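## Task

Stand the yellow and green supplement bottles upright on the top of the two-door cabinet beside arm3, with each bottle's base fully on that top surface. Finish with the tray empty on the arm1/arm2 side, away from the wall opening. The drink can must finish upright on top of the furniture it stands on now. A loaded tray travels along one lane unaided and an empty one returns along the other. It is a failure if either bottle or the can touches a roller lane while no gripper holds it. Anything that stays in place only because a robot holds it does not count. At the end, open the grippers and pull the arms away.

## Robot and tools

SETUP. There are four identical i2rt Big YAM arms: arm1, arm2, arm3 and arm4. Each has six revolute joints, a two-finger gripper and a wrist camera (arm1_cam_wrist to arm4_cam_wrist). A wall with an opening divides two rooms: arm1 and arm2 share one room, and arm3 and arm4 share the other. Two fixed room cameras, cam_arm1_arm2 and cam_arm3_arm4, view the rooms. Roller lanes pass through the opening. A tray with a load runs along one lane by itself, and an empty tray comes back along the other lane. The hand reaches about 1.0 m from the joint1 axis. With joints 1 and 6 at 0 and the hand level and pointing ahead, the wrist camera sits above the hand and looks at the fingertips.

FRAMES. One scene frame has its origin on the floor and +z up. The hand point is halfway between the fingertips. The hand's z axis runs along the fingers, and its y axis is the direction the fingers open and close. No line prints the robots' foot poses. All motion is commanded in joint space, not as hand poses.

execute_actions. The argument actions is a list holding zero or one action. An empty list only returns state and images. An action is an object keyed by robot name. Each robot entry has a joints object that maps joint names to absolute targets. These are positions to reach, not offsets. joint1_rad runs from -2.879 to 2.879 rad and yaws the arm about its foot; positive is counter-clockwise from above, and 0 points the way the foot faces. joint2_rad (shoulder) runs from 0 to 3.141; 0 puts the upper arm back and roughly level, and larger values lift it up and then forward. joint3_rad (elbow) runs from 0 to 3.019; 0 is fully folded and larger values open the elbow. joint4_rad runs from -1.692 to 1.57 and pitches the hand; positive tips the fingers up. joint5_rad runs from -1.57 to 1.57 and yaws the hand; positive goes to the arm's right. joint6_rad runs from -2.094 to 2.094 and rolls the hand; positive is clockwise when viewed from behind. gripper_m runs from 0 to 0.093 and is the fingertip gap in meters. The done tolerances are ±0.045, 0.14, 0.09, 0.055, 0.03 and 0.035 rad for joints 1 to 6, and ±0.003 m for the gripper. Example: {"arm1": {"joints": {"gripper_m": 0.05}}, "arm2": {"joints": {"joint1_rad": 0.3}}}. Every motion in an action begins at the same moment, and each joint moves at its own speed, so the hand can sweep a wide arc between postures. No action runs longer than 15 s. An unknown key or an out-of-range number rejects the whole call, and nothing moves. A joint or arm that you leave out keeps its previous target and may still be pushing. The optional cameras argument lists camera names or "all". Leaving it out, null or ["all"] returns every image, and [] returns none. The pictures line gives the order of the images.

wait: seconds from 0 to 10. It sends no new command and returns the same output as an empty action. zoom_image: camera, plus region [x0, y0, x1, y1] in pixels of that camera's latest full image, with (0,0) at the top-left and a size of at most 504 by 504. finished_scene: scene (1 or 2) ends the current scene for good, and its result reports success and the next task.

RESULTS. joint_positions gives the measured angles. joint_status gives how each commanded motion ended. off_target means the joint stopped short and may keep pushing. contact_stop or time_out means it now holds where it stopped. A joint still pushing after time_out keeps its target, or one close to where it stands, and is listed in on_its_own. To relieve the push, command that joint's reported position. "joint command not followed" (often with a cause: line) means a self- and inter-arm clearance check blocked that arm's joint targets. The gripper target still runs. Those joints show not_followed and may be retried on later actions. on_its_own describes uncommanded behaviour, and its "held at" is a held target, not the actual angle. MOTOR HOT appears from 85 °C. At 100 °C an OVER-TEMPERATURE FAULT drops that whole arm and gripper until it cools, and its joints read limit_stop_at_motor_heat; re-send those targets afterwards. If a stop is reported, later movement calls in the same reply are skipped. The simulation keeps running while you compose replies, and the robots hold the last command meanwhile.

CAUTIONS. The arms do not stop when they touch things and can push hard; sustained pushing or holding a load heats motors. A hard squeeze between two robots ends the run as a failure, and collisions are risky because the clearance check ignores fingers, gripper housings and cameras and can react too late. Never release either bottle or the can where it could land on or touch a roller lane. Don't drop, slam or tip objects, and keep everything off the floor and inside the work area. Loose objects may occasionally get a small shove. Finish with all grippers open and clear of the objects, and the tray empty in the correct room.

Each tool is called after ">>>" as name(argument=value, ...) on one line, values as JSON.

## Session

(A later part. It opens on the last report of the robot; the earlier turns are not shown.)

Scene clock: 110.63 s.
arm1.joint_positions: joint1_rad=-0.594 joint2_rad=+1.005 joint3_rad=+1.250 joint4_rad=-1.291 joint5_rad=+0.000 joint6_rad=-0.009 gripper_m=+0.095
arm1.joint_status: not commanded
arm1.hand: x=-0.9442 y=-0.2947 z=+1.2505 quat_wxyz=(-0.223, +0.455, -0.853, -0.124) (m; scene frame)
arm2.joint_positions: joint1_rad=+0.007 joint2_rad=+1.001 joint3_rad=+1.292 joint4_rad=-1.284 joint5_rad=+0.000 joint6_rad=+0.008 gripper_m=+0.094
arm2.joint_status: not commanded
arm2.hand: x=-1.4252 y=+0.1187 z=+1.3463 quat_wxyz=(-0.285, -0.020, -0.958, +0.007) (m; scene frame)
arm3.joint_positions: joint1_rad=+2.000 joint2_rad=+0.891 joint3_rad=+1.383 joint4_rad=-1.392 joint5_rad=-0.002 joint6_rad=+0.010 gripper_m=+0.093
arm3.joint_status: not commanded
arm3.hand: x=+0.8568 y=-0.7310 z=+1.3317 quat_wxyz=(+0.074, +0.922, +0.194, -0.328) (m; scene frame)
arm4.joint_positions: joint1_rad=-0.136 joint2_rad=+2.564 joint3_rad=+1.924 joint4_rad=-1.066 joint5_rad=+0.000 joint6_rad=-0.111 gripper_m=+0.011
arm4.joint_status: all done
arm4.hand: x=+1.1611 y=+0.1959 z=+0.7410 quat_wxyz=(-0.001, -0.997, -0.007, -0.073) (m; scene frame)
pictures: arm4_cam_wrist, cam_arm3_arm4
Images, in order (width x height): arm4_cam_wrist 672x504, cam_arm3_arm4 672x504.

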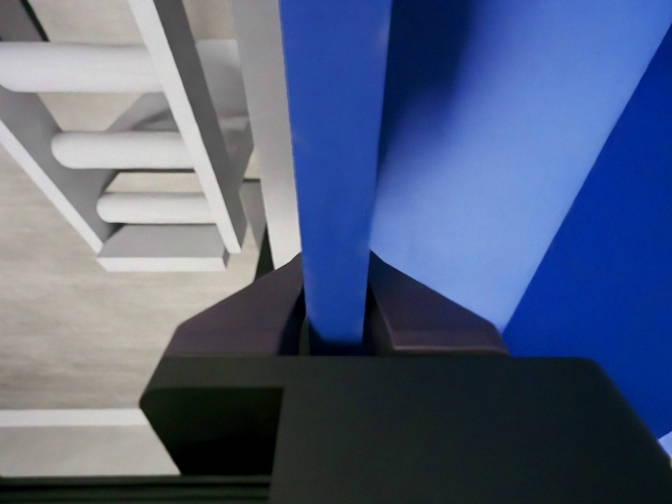

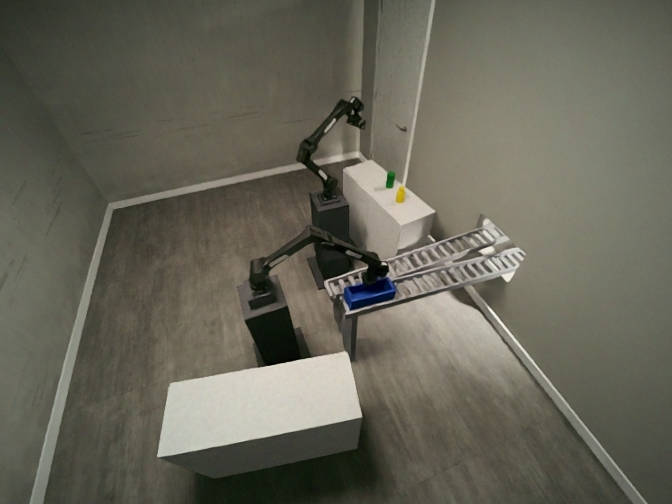

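>>> execute_actions(actions=[{"arm4":{"joints":{"joint2_rad":2.61}}}], cameras=["arm4_cam_wrist"])

>>> execute_actions(actions=[{"arm4":{"joints":{"gripper_m":0.04}}}], cameras=["cam_arm3_arm4","arm4_cam_wrist"])

Scene clock: 111.60 s.
arm1.joint_positions: joint1_rad=-0.594 joint2_rad=+1.005 joint3_rad=+1.250 joint4_rad=-1.291 joint5_rad=+0.000 joint6_rad=-0.009 gripper_m=+0.095
arm1.joint_status: not commanded
arm1.hand: x=-0.9442 y=-0.2947 z=+1.2505 quat_wxyz=(-0.223, +0.455, -0.853, -0.124) (m; scene frame)
arm2.joint_positions: joint1_rad=+0.007 joint2_rad=+1.001 joint3_rad=+1.292 joint4_rad=-1.284 joint5_rad=+0.000 joint6_rad=+0.008 gripper_m=+0.094
arm2.joint_status: not commanded
arm2.hand: x=-1.4252 y=+0.1187 z=+1.3463 quat_wxyz=(-0.285, -0.020, -0.958, +0.007) (m; scene frame)
arm3.joint_positions: joint1_rad=+2.000 joint2_rad=+0.891 joint3_rad=+1.383 joint4_rad=-1.392 joint5_rad=-0.002 joint6_rad=+0.010 gripper_m=+0.093
arm3.joint_status: not commanded
arm3.hand: x=+0.8568 y=-0.7310 z=+1.3317 quat_wxyz=(+0.074, +0.922, +0.194, -0.328) (m; scene frame)
arm4.joint_positions: joint1_rad=-0.136 joint2_rad=+2.565 joint3_rad=+1.924 joint4_rad=-1.066 joint5_rad=+0.000 joint6_rad=-0.111 gripper_m=+0.011
arm4.joint_status: all done
arm4.hand: x=+1.1615 y=+0.1959 z=+0.7403 quat_wxyz=(-0.001, -0.997, -0.007, -0.073) (m; scene frame)
pictures: arm4_cam_wrist
Images, in order (width x height): arm4_cam_wrist 672x504.

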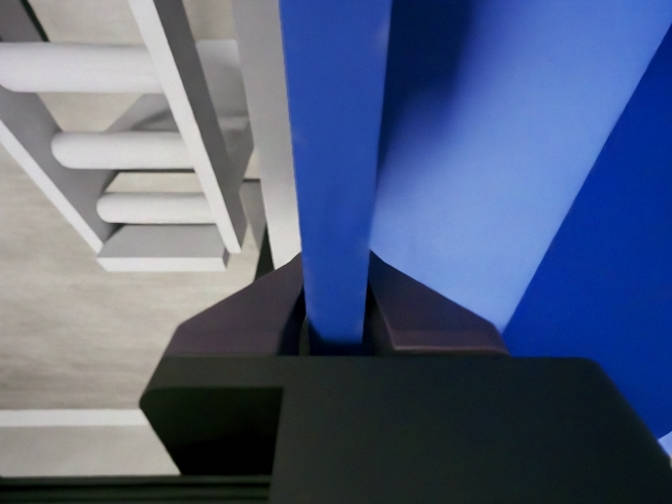

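Scene clock: 112.53 s.
arm1.joint_positions: joint1_rad=-0.594 joint2_rad=+1.005 joint3_rad=+1.250 joint4_rad=-1.291 joint5_rad=+0.000 joint6_rad=-0.009 gripper_m=+0.095
arm1.joint_status: not commanded
arm1.hand: x=-0.9442 y=-0.2947 z=+1.2505 quat_wxyz=(-0.223, +0.455, -0.853, -0.124) (m; scene frame)
arm2.joint_positions: joint1_rad=+0.007 joint2_rad=+1.001 joint3_rad=+1.292 joint4_rad=-1.284 joint5_rad=+0.000 joint6_rad=+0.008 gripper_m=+0.094
arm2.joint_status: not commanded
arm2.hand: x=-1.4252 y=+0.1187 z=+1.3463 quat_wxyz=(-0.285, -0.020, -0.958, +0.007) (m; scene frame)
arm3.joint_positions: joint1_rad=+2.000 joint2_rad=+0.891 joint3_rad=+1.383 joint4_rad=-1.392 joint5_rad=-0.002 joint6_rad=+0.010 gripper_m=+0.093
arm3.joint_status: not commanded
arm3.hand: x=+0.8568 y=-0.7310 z=+1.3317 quat_wxyz=(+0.074, +0.922, +0.194, -0.328) (m; scene frame)
arm4.joint_positions: joint1_rad=-0.137 joint2_rad=+2.584 joint3_rad=+1.926 joint4_rad=-1.066 joint5_rad=+0.000 joint6_rad=-0.111 gripper_m=+0.040
arm4.joint_status: all done
arm4.hand: x=+1.1670 y=+0.1959 z=+0.7291 quat_wxyz=(-0.002, -0.997, -0.006, -0.082) (m; scene frame)
pictures: arm4_cam_wrist, cam_arm3_arm4
Images, in order (width x height): arm4_cam_wrist 672x504, cam_arm3_arm4 672x504.

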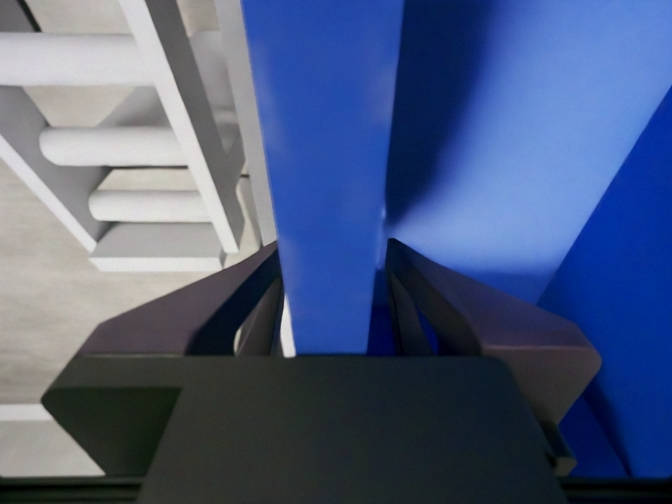

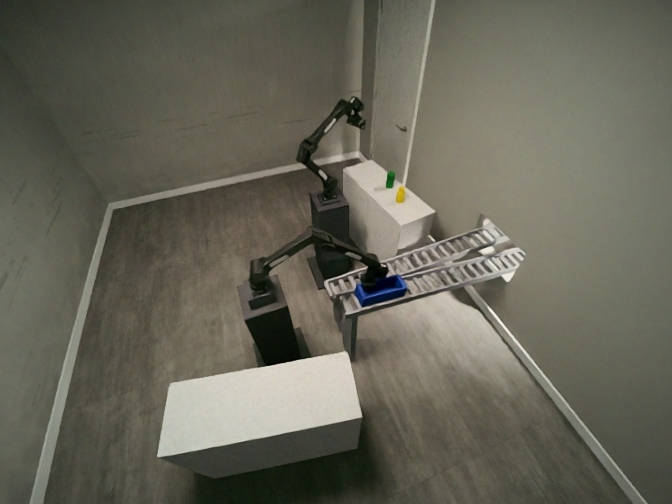

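Rolling; lift fingers out before the end wall catches.

>>> execute_actions(actions=[{"arm4":{"joints":{"joint2_rad":2.3,"joint4_rad":-1.2}}}], cameras=["cam_arm3_arm4","cam_arm1_arm2"])

>>> execute_actions(actions=[{"arm4":{"joints":{"joint2_rad":1.0,"joint3_rad":1.4,"joint4_rad":-1.4}}}], cameras=["cam_arm3_arm4","cam_arm1_arm2","arm2_cam_wrist"])

Scene clock: 114.33 s.
arm1.joint_positions: joint1_rad=-0.594 joint2_rad=+1.005 joint3_rad=+1.250 joint4_rad=-1.291 joint5_rad=+0.000 joint6_rad=-0.009 gripper_m=+0.095
arm1.joint_status: not commanded
arm1.hand: x=-0.9442 y=-0.2947 z=+1.2505 quat_wxyz=(-0.223, +0.455, -0.853, -0.124) (m; scene frame)
arm2.joint_positions: joint1_rad=+0.007 joint2_rad=+1.001 joint3_rad=+1.292 joint4_rad=-1.284 joint5_rad=+0.000 joint6_rad=+0.008 gripper_m=+0.094
arm2.joint_status: not commanded
arm2.hand: x=-1.4252 y=+0.1187 z=+1.3463 quat_wxyz=(-0.285, -0.020, -0.958, +0.007) (m; scene frame)
arm3.joint_positions: joint1_rad=+2.000 joint2_rad=+0.891 joint3_rad=+1.383 joint4_rad=-1.392 joint5_rad=-0.002 joint6_rad=+0.010 gripper_m=+0.093
arm3.joint_status: not commanded
arm3.hand: x=+0.8568 y=-0.7310 z=+1.3317 quat_wxyz=(+0.074, +0.922, +0.194, -0.328) (m; scene frame)
arm4.joint_positions: joint1_rad=-0.137 joint2_rad=+2.285 joint3_rad=+1.934 joint4_rad=-1.189 joint5_rad=+0.000 joint6_rad=-0.113 gripper_m=+0.040
arm4.joint_status: all done
arm4.hand: x=+1.1213 y=+0.1979 z=+0.9269 quat_wxyz=(+0.007, -1.000, -0.007, +0.010) (m; scene frame)
pictures: cam_arm1_arm2, cam_arm3_arm4
Images, in order (width x height): cam_arm1_arm2 672x504, cam_arm3_arm4 672x504.

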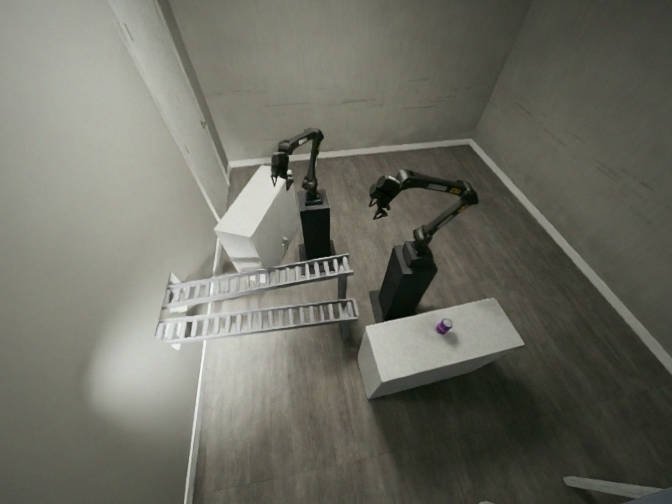

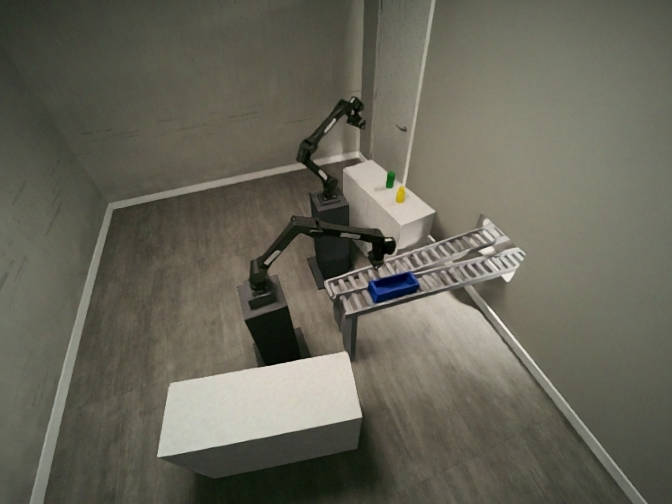

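Scene clock: 116.13 s.
arm1.joint_positions: joint1_rad=-0.594 joint2_rad=+1.005 joint3_rad=+1.250 joint4_rad=-1.291 joint5_rad=+0.000 joint6_rad=-0.009 gripper_m=+0.095
arm1.joint_status: not commanded
arm1.hand: x=-0.9442 y=-0.2947 z=+1.2505 quat_wxyz=(-0.223, +0.455, -0.853, -0.124) (m; scene frame)
arm2.joint_positions: joint1_rad=+0.007 joint2_rad=+1.001 joint3_rad=+1.292 joint4_rad=-1.284 joint5_rad=+0.000 joint6_rad=+0.008 gripper_m=+0.094
arm2.joint_status: not commanded
arm2.hand: x=-1.4252 y=+0.1187 z=+1.3463 quat_wxyz=(-0.285, -0.020, -0.958, +0.007) (m; scene frame)
arm3.joint_positions: joint1_rad=+2.000 joint2_rad=+0.891 joint3_rad=+1.383 joint4_rad=-1.392 joint5_rad=-0.002 joint6_rad=+0.010 gripper_m=+0.093
arm3.joint_status: not commanded
arm3.hand: x=+0.8568 y=-0.7310 z=+1.3317 quat_wxyz=(+0.074, +0.922, +0.194, -0.328) (m; scene frame)
arm4.joint_positions: joint1_rad=-0.137 joint2_rad=+0.995 joint3_rad=+1.407 joint4_rad=-1.389 joint5_rad=+0.000 joint6_rad=-0.113 gripper_m=+0.040
arm4.joint_status: all done
arm4.hand: x=+1.4424 y=+0.1607 z=+1.3693 quat_wxyz=(+0.036, -0.958, -0.009, +0.286) (m; scene frame)
pictures: arm2_cam_wrist, cam_arm1_arm2, cam_arm3_arm4
Images, in order (width x height): arm2_cam_wrist 672x504, cam_arm1_arm2 672x504, cam_arm3_arm4 672x504.

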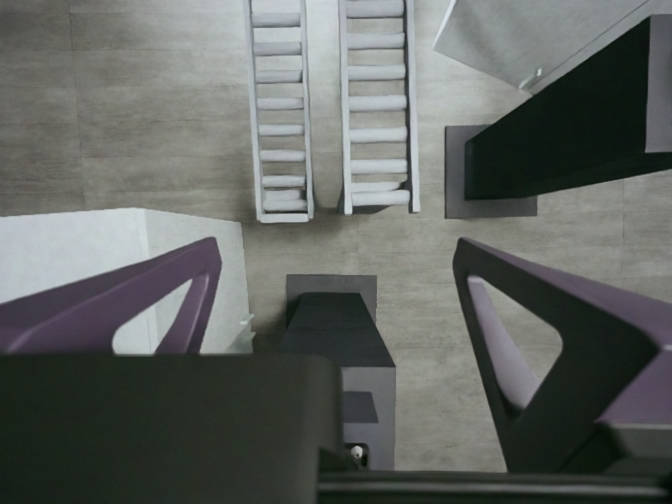

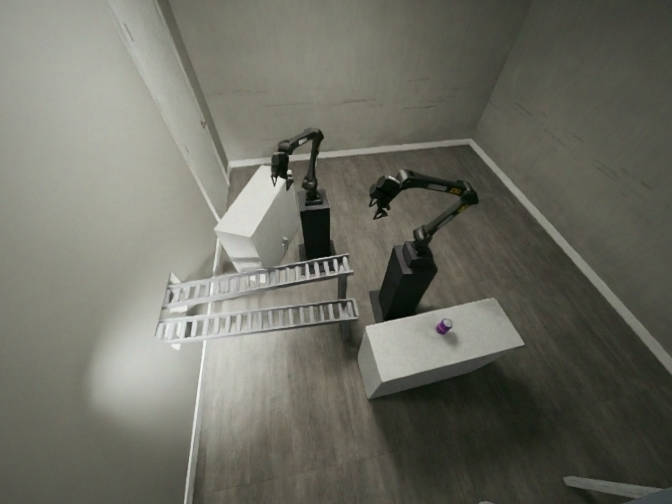

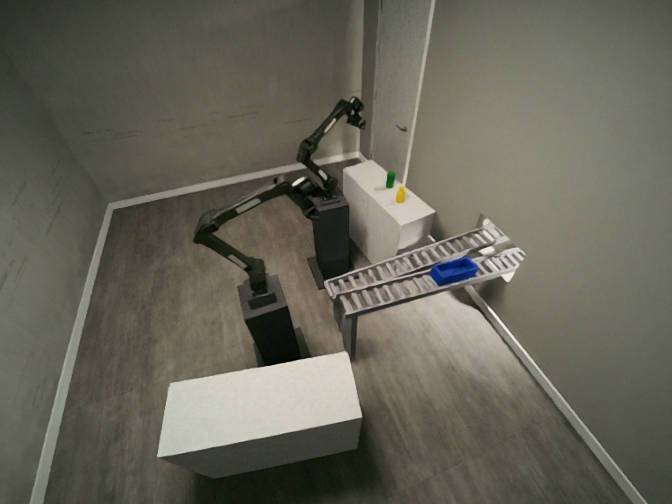

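>>> wait(seconds=6)

Scene clock: 122.23 s.
arm1.joint_positions: joint1_rad=-0.594 joint2_rad=+1.005 joint3_rad=+1.250 joint4_rad=-1.291 joint5_rad=+0.000 joint6_rad=-0.009 gripper_m=+0.095
arm1.joint_status: not commanded
arm1.hand: x=-0.9442 y=-0.2947 z=+1.2505 quat_wxyz=(-0.223, +0.455, -0.853, -0.124) (m; scene frame)
arm2.joint_positions: joint1_rad=+0.007 joint2_rad=+1.001 joint3_rad=+1.292 joint4_rad=-1.284 joint5_rad=+0.000 joint6_rad=+0.008 gripper_m=+0.094
arm2.joint_status: not commanded
arm2.hand: x=-1.4252 y=+0.1187 z=+1.3463 quat_wxyz=(-0.285, -0.020, -0.958, +0.007) (m; scene frame)
arm3.joint_positions: joint1_rad=+2.000 joint2_rad=+0.891 joint3_rad=+1.383 joint4_rad=-1.392 joint5_rad=-0.002 joint6_rad=+0.010 gripper_m=+0.093
arm3.joint_status: not commanded
arm3.hand: x=+0.8568 y=-0.7310 z=+1.3317 quat_wxyz=(+0.074, +0.922, +0.194, -0.328) (m; scene frame)
arm4.joint_positions: joint1_rad=-0.137 joint2_rad=+0.995 joint3_rad=+1.407 joint4_rad=-1.389 joint5_rad=+0.000 joint6_rad=-0.113 gripper_m=+0.040
arm4.joint_status: all done
arm4.hand: x=+1.4424 y=+0.1607 z=+1.3693 quat_wxyz=(+0.036, -0.958, -0.009, +0.286) (m; scene frame)
wait: 6.00 s; at rest by 0.17 s
pictures: arm1_cam_wrist, arm2_cam_wrist, arm3_cam_wrist, arm4_cam_wrist, cam_arm1_arm2, cam_arm3_arm4
Images, in order (width x height): arm1_cam_wrist 672x504, arm2_cam_wrist 672x504, arm3_cam_wrist 672x504, arm4_cam_wrist 672x504, cam_arm1_arm2 672x504, cam_arm3_arm4 672x504.

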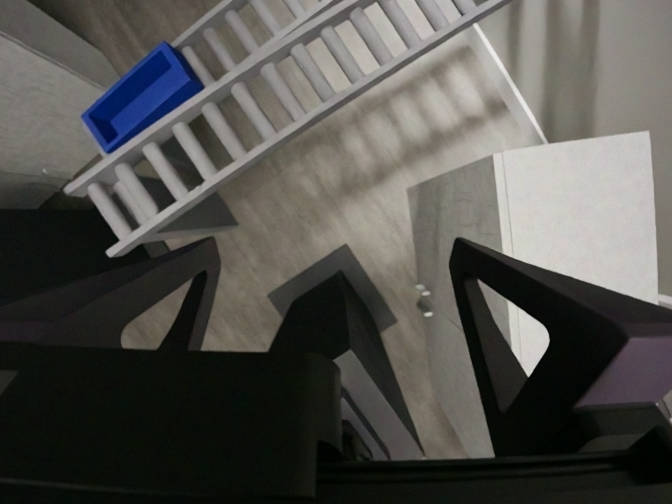

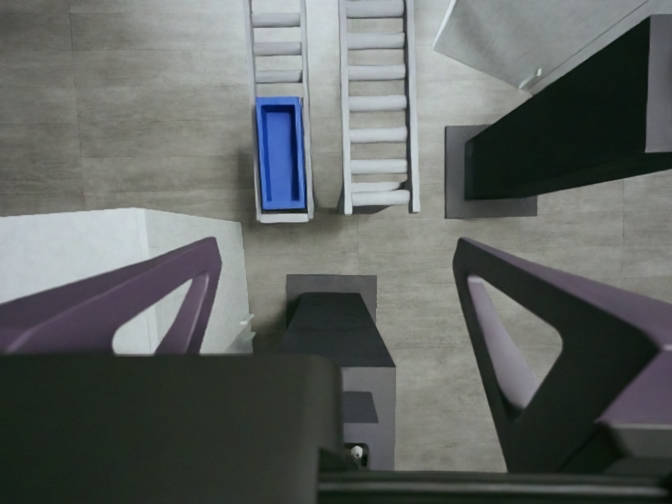

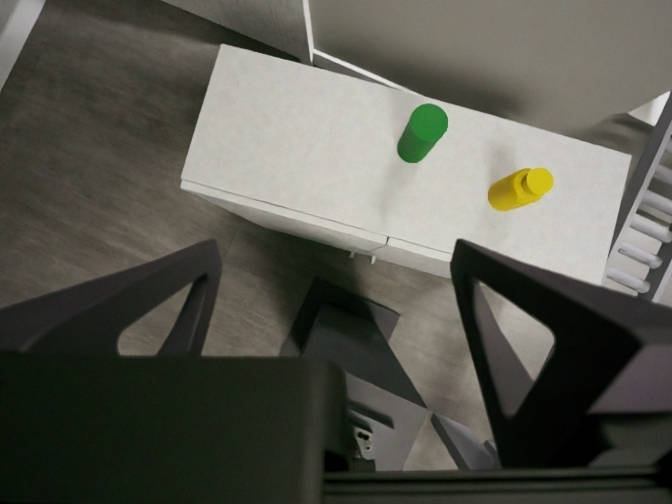

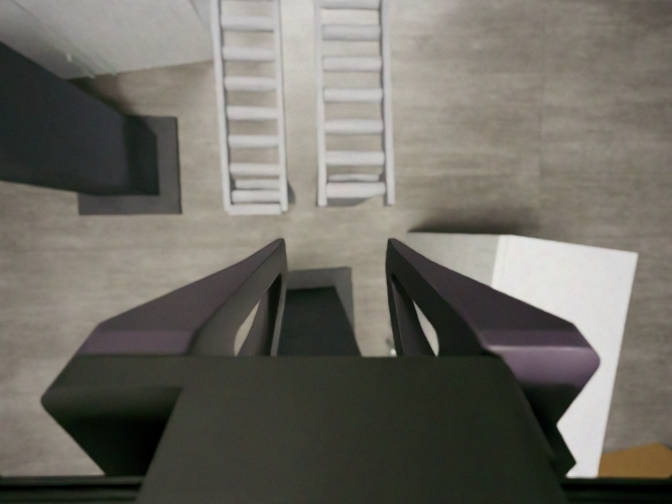

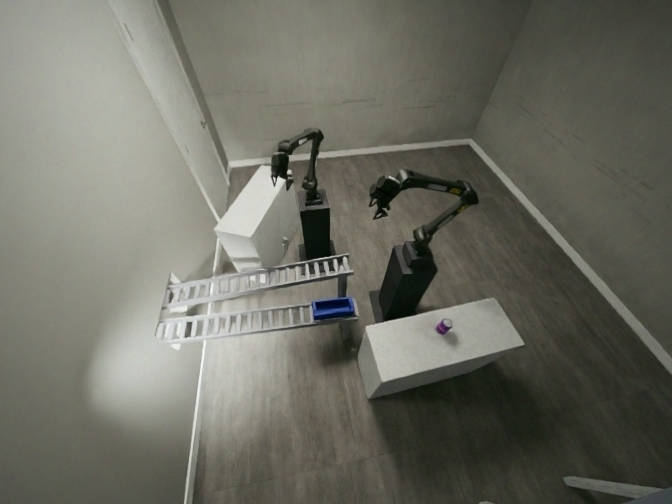

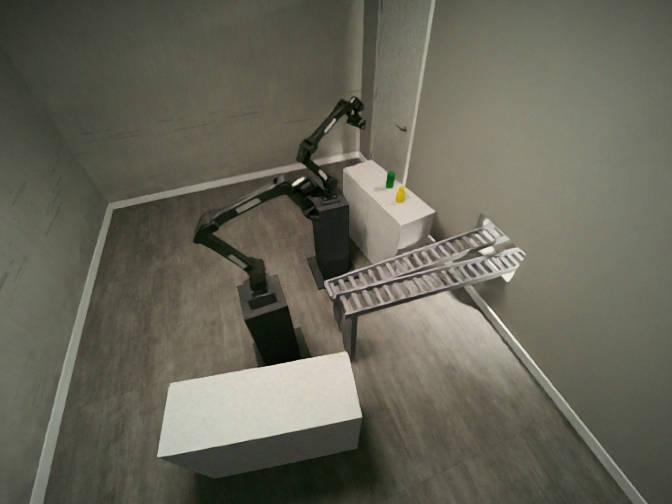

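>>> finished_scene(scene=1)

The scene is finished: the task was done.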